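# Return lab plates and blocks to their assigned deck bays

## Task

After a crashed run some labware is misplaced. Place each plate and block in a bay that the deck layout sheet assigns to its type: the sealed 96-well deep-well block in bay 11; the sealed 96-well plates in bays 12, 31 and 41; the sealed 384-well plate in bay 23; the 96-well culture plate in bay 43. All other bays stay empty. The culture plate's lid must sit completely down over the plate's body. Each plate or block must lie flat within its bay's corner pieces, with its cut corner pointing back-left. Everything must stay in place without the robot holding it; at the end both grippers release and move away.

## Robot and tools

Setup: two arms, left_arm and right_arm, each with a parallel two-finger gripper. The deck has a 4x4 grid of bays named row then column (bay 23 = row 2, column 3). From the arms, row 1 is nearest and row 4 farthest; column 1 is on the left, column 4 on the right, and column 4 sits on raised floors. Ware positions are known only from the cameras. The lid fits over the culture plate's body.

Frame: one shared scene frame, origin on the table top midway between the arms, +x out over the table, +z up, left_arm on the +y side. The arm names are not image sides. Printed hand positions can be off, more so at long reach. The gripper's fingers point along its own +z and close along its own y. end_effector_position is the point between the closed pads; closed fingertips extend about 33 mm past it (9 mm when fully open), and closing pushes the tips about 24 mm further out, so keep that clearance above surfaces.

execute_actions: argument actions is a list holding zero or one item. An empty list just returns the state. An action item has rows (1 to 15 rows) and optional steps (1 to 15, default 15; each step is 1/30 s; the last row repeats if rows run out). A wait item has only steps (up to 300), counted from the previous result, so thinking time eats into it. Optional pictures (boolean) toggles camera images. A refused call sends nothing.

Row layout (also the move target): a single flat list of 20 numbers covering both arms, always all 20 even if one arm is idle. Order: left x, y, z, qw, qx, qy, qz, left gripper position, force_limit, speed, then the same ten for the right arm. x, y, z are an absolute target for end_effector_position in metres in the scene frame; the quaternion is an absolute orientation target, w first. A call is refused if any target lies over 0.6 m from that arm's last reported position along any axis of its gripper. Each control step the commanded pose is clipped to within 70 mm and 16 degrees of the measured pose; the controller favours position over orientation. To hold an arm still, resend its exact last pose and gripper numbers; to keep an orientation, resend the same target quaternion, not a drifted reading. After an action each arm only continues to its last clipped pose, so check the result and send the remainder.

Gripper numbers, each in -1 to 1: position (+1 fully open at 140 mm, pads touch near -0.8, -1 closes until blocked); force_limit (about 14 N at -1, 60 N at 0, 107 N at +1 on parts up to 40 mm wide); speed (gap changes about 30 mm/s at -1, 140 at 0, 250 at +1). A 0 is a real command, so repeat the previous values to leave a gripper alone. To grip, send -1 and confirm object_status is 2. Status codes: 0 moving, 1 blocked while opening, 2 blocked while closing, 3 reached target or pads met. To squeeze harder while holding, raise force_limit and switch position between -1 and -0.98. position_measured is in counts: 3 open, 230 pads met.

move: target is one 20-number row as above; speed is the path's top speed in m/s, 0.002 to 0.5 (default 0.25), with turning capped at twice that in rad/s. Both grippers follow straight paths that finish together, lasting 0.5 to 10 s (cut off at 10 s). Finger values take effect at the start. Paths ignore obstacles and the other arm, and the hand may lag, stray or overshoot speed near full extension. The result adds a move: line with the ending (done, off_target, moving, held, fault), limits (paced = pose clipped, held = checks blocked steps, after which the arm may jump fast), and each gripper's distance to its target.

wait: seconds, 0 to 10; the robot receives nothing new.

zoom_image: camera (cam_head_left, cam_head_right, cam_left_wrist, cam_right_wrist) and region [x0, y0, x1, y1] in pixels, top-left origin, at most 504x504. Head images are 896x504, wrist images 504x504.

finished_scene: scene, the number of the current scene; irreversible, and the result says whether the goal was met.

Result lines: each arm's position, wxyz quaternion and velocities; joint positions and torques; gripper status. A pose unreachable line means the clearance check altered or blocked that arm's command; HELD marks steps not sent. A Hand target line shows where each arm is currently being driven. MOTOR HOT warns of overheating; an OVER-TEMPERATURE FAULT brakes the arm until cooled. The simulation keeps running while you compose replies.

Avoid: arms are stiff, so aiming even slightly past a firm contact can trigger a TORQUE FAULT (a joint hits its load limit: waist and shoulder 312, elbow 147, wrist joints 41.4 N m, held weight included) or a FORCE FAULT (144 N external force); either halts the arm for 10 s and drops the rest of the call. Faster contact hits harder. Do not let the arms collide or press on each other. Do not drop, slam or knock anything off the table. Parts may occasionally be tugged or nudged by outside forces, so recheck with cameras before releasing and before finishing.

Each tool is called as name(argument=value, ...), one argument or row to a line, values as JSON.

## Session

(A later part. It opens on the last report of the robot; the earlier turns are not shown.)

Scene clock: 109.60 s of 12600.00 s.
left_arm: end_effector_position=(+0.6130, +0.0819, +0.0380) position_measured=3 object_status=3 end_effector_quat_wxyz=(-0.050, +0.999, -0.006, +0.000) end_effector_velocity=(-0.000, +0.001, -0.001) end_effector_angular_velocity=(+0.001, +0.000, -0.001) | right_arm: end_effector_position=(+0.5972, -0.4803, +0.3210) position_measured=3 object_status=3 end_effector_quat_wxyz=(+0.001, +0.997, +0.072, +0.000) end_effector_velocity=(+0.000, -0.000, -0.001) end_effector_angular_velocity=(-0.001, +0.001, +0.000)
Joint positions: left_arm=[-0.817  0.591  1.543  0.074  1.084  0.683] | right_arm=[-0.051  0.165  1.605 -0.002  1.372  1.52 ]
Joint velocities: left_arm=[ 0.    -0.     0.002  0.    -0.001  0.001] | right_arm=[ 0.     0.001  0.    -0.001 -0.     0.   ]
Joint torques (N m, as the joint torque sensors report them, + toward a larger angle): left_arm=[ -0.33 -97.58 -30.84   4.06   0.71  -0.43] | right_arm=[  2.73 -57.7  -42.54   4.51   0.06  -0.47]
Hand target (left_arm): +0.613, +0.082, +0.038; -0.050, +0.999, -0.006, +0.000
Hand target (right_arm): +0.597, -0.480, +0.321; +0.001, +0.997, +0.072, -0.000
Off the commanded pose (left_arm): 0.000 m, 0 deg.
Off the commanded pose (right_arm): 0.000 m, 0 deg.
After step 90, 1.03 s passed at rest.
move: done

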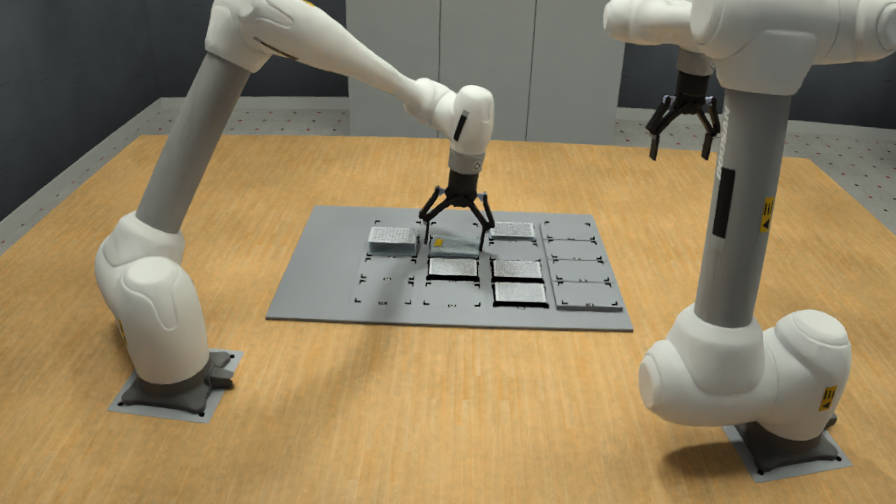

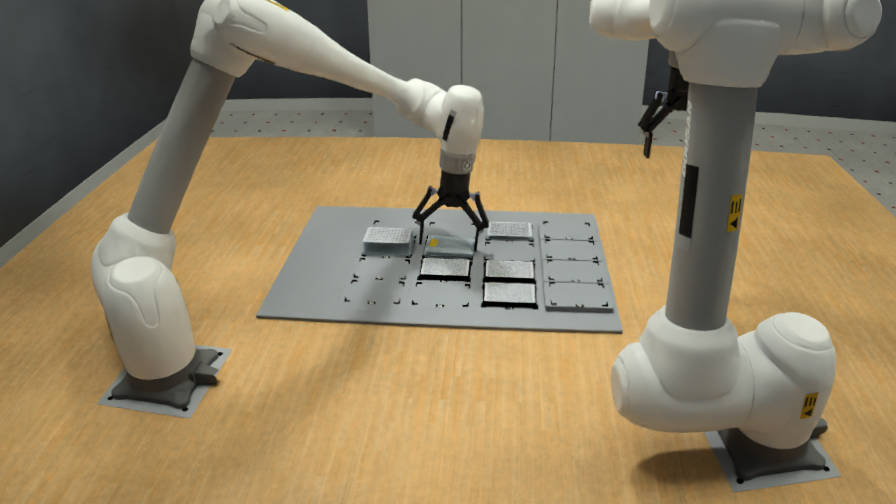

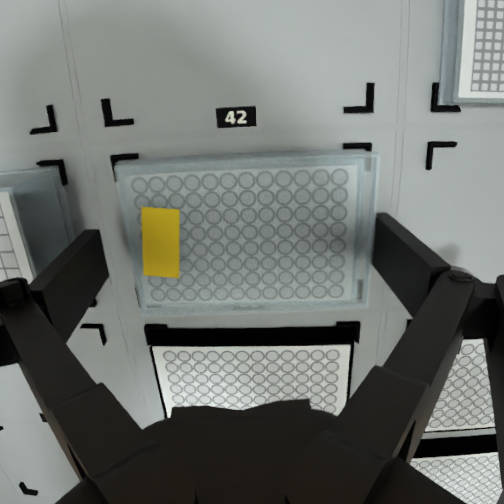

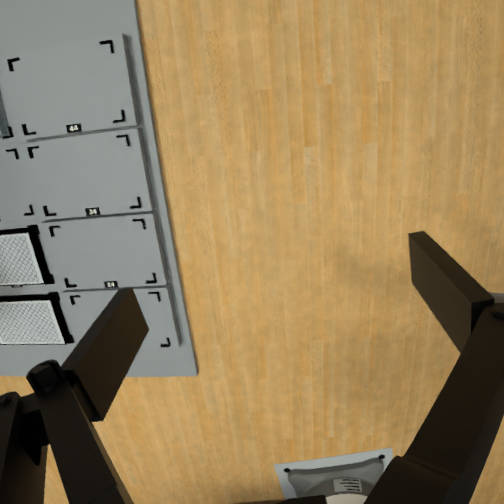

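Working; continue.

move(
  target=[0.613,0.0875,0.038,-0.05,0.9987,-0.006,0,1,-0.3,0,0.5972,-0.4803,0.321,0.001,0.997,0.072,0,1,-0.6,-1],
  speed=0.007,
)

zoom_image(
  camera="cam_left_wrist",
  region=[80,130,400,340],
)

zoom_image(
  camera="cam_head_left",
  region=[400,200,520,280],
)

Scene clock: 114.77 s of 12600.00 s.
left_arm: end_effector_position=(+0.6130, +0.0874, +0.0380) position_measured=3 object_status=3 end_effector_quat_wxyz=(-0.050, +0.999, -0.006, +0.000) end_effector_velocity=(+0.000, +0.001, -0.000) end_effector_angular_velocity=(+0.003, +0.001, +0.000) | right_arm: end_effector_position=(+0.5972, -0.4803, +0.3210) position_measured=3 object_status=3 end_effector_quat_wxyz=(+0.001, +0.997, +0.072, +0.000) end_effector_velocity=(+0.001, +0.000, +0.000) end_effector_angular_velocity=(+0.000, -0.000, +0.000)
Joint positions: left_arm=[-0.813  0.585  1.553  0.075  1.08   0.687] | right_arm=[-0.051  0.165  1.605 -0.002  1.372  1.52 ]
Joint velocities: left_arm=[ 0.001 -0.     0.001  0.001  0.002  0.   ] | right_arm=[ 0.     0.001 -0.001  0.    -0.    -0.   ]
Joint torques (N m, as the joint torque sensors report them, + toward a larger angle): left_arm=[  1.22 -96.54 -30.22   4.49   1.24  -0.34] | right_arm=[  1.72 -60.07 -42.82   4.42  -0.33  -0.4 ]
Hand target (left_arm): +0.613, +0.088, +0.038; -0.050, +0.999, -0.006, +0.000
Hand target (right_arm): +0.597, -0.480, +0.321; +0.001, +0.997, +0.072, -0.000
Off the commanded pose (left_arm): 0.000 m, 0 deg.
Off the commanded pose (right_arm): 0.000 m, 0 deg.
After step 90, 1.17 s passed at rest.
move: done

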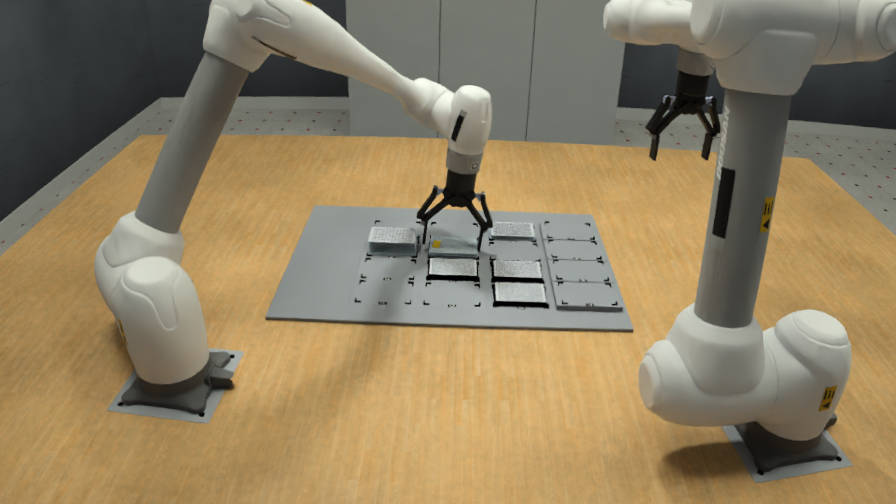

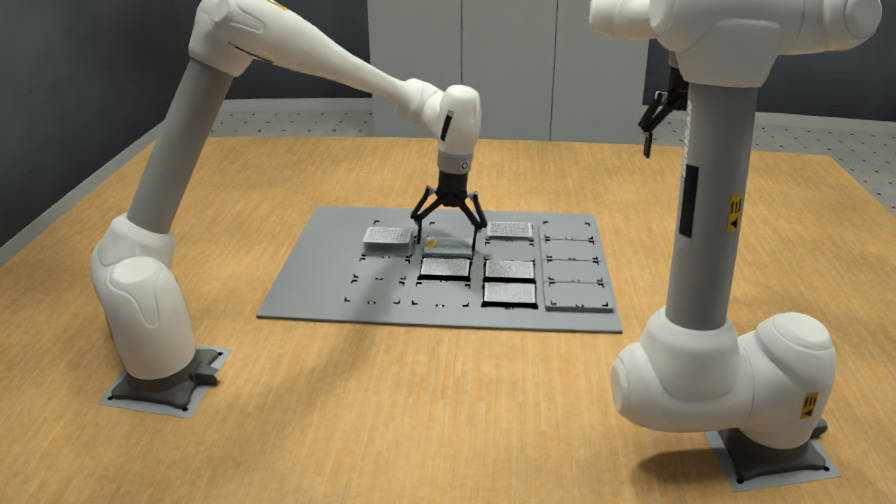

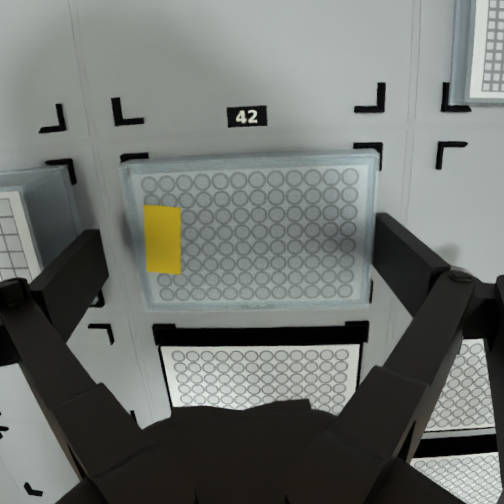

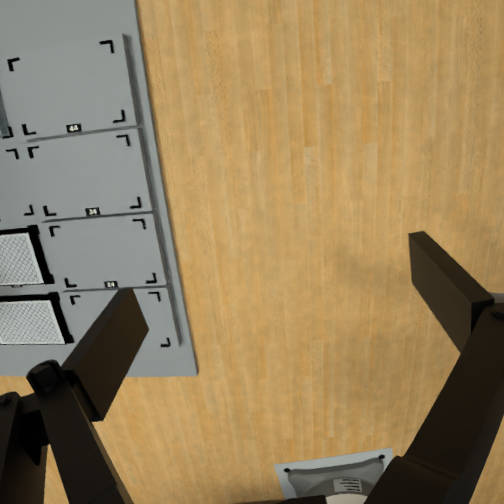

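Region (80, 130, 400, 340) of cam_left_wrist's 504x504 image, scaled by 1.575, with more detail than that image has; it fills the top 331 rows of this view, and the rest is white.

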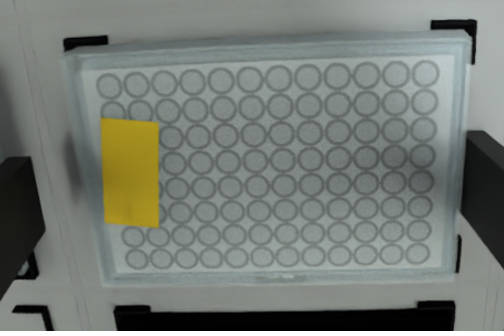

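Region (400, 200, 520, 280) of cam_head_left's 896x504 image, scaled by 4.200, with more detail than that image has.

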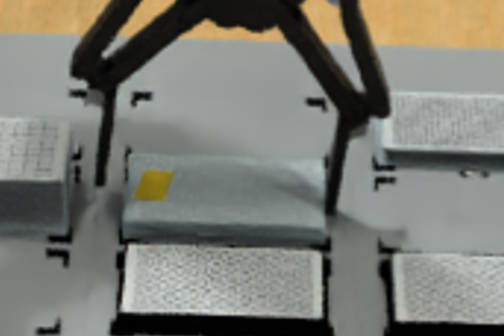

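move(
  target=[0.613,0.082,0.039,-0.05,0.9987,-0.006,0,1,-0.3,0,0.5972,-0.4803,0.321,0.001,0.997,0.072,0,1,-0.6,-1],
  speed=0.03,
)

move(
  target=[0.6,0.081,0.12,0,1,-0.006,0,1,-0.3,0,0.5972,-0.4803,0.321,0.001,0.997,0.072,0,1,-0.6,-1],
  speed=0.15,
)

zoom_image(
  camera="cam_head_left",
  region=[410,210,560,310],
)

zoom_image(
  camera="cam_left_wrist",
  region=[100,60,504,360],
)

Scene clock: 123.27 s of 12600.00 s.
left_arm: end_effector_position=(+0.6130, +0.0821, +0.0390) position_measured=3 object_status=3 end_effector_quat_wxyz=(-0.050, +0.999, -0.006, +0.000) end_effector_velocity=(+0.001, -0.001, +0.001) end_effector_angular_velocity=(-0.001, -0.001, -0.000) | right_arm: end_effector_position=(+0.5972, -0.4803, +0.3210) position_measured=3 object_status=3 end_effector_quat_wxyz=(+0.001, +0.997, +0.072, +0.000) end_effector_velocity=(+0.000, -0.001, +0.001) end_effector_angular_velocity=(-0.001, -0.002, -0.000)
Joint positions: left_arm=[-0.817  0.59   1.543  0.074  1.086  0.683] | right_arm=[-0.051  0.165  1.605 -0.002  1.372  1.52 ]
Joint velocities: left_arm=[-0.001  0.001 -0.002  0.    -0.    -0.   ] | right_arm=[-0.001 -0.001 -0.001 -0.001 -0.     0.   ]
Joint torques (N m, as the joint torque sensors report them, + toward a larger angle): left_arm=[ -1.42 -98.17 -31.94   4.08   0.6   -0.08] | right_arm=[  2.91 -53.98 -42.02   4.14  -0.52   0.01]
Hand target (left_arm): +0.613, +0.082, +0.039; -0.050, +0.999, -0.006, -0.000
Hand target (right_arm): +0.597, -0.480, +0.321; +0.001, +0.997, +0.072, -0.000
Off the commanded pose (left_arm): 0.000 m, 0 deg.
Off the commanded pose (right_arm): 0.000 m, 0 deg.
After step 90, 4.80 s passed at rest.
move: done

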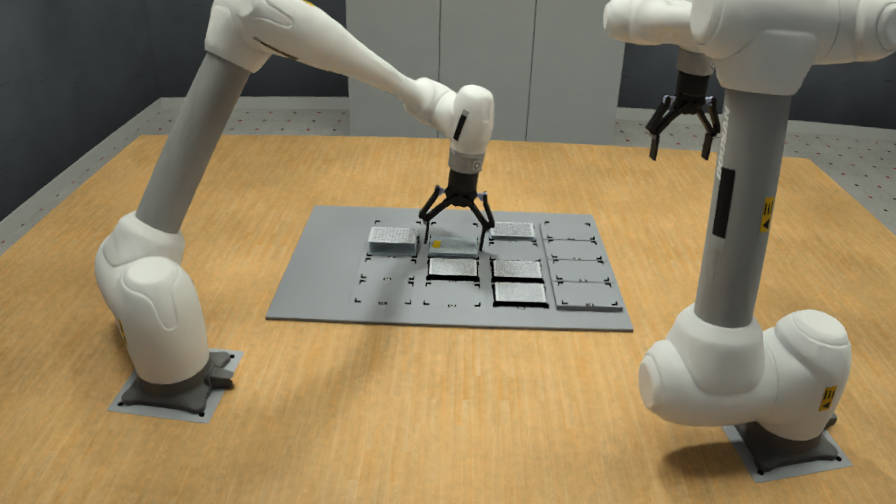

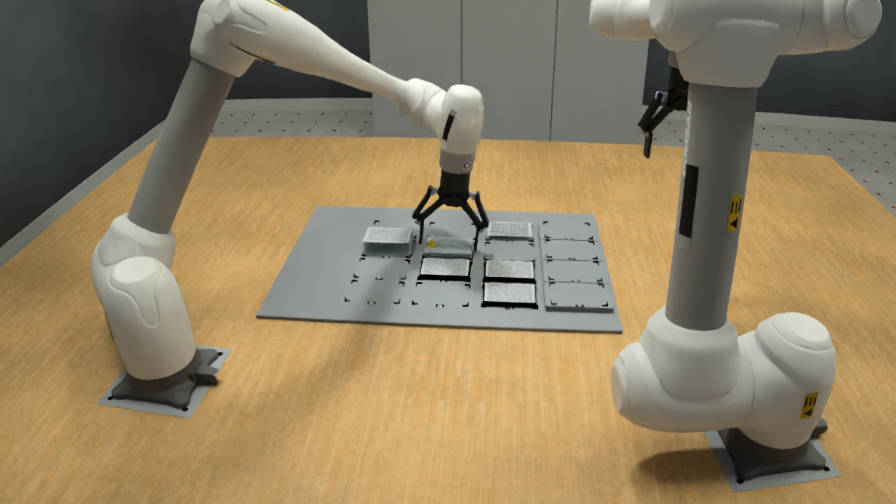

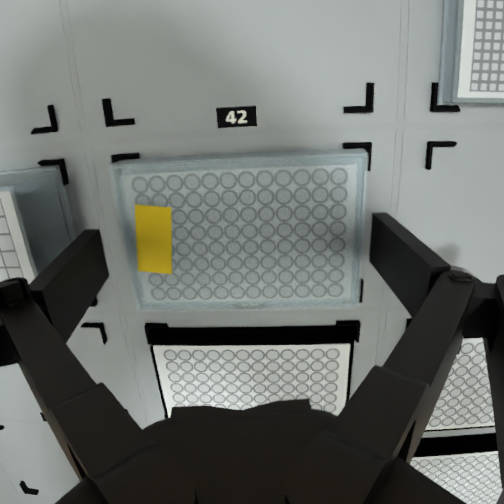

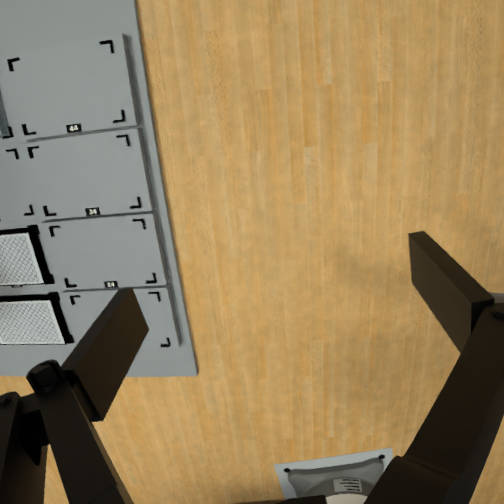

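Scene clock: 124.23 s of 12600.00 s.
left_arm: end_effector_position=(+0.5999, +0.0812, +0.1199) position_measured=3 object_status=3 end_effector_quat_wxyz=(-0.000, +1.000, -0.006, +0.000) end_effector_velocity=(+0.000, +0.000, +0.001) end_effector_angular_velocity=(-0.001, -0.000, -0.000) | right_arm: end_effector_position=(+0.5972, -0.4803, +0.3210) position_measured=3 object_status=3 end_effector_quat_wxyz=(+0.001, +0.997, +0.072, +0.000) end_effector_velocity=(+0.000, +0.000, +0.000) end_effector_angular_velocity=(-0.000, -0.001, +0.000)
Joint positions: left_arm=[-0.803  0.479  1.556  0.     1.107  0.734] | right_arm=[-0.051  0.165  1.605 -0.002  1.372  1.52 ]
Joint velocities: left_arm=[ 0.    -0.001 -0.    -0.001  0.     0.001] | right_arm=[ 0.    -0.    -0.    -0.001  0.     0.   ]
Joint torques (N m, as the joint torque sensors report them, + toward a larger angle): left_arm=[ -1.02 -92.35 -33.88   4.21   0.46  -0.24] | right_arm=[  3.9  -55.78 -42.46   4.67  -0.42  -0.63]
Hand target (left_arm): +0.600, +0.081, +0.120; -0.000, +1.000, -0.006, +0.000
Hand target (right_arm): +0.597, -0.480, +0.321; +0.001, +0.997, +0.072, -0.000
Off the commanded pose (left_arm): 0.000 m, 0 deg.
Off the commanded pose (right_arm): 0.000 m, 0 deg.
move: done

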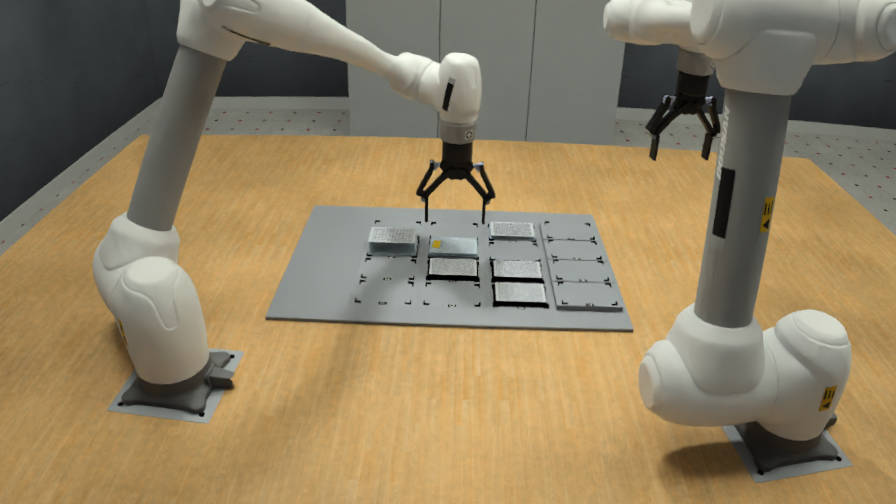

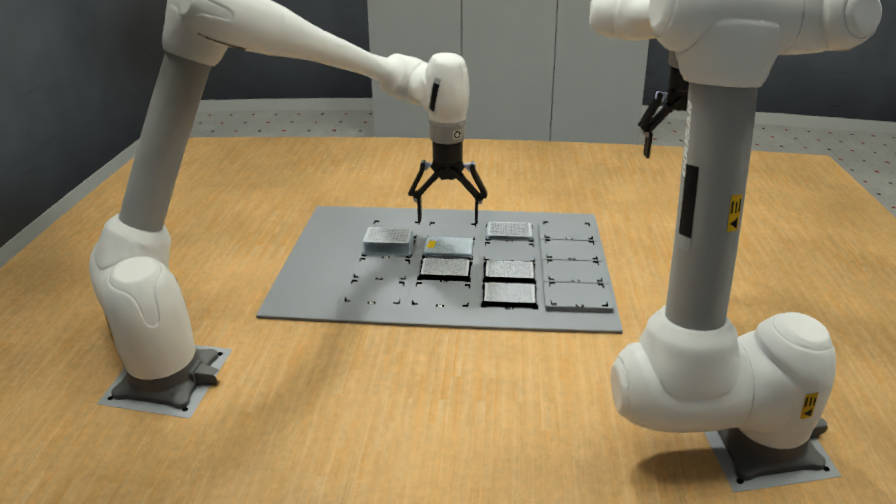

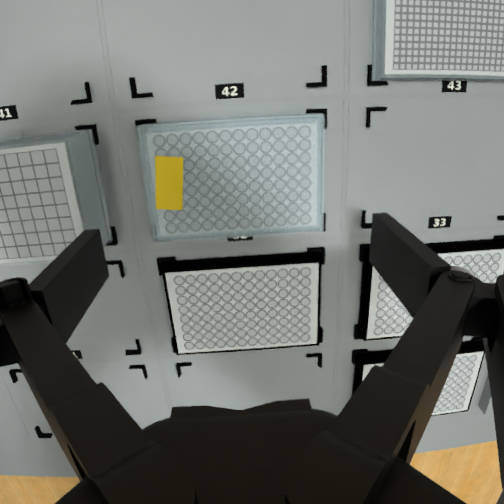

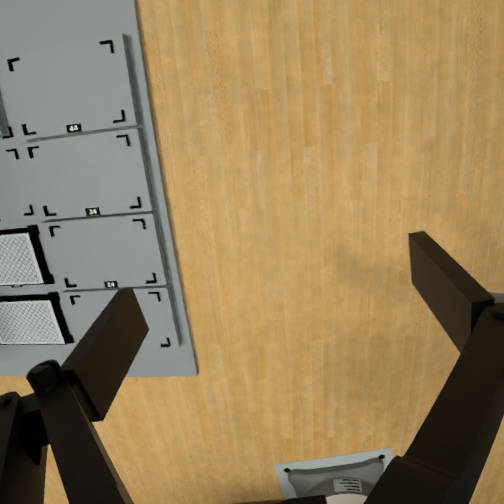

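Region (410, 210, 560, 310) of cam_head_left's 896x504 image, scaled by 3.360, with more detail than that image has.

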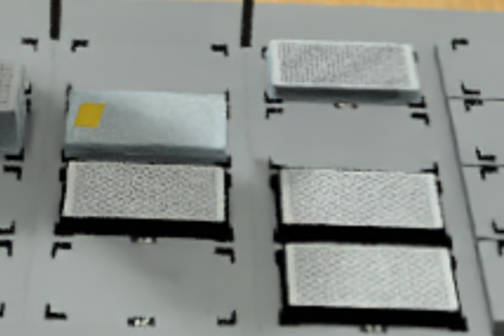

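Region (100, 60, 504, 360) of cam_left_wrist's 504x504 image, scaled by 1.248, with more detail than that image has; it fills the top 374 rows of this view, and the rest is white.

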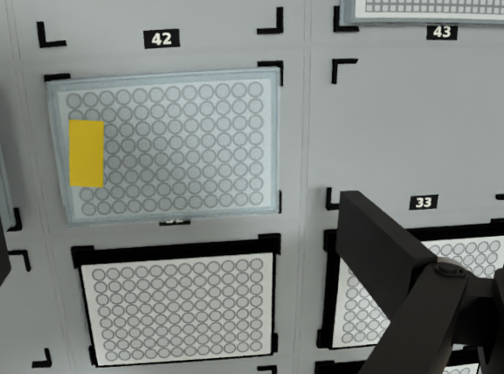

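finished_scene(
  scene=2,
)

The scene is finished: the task was done.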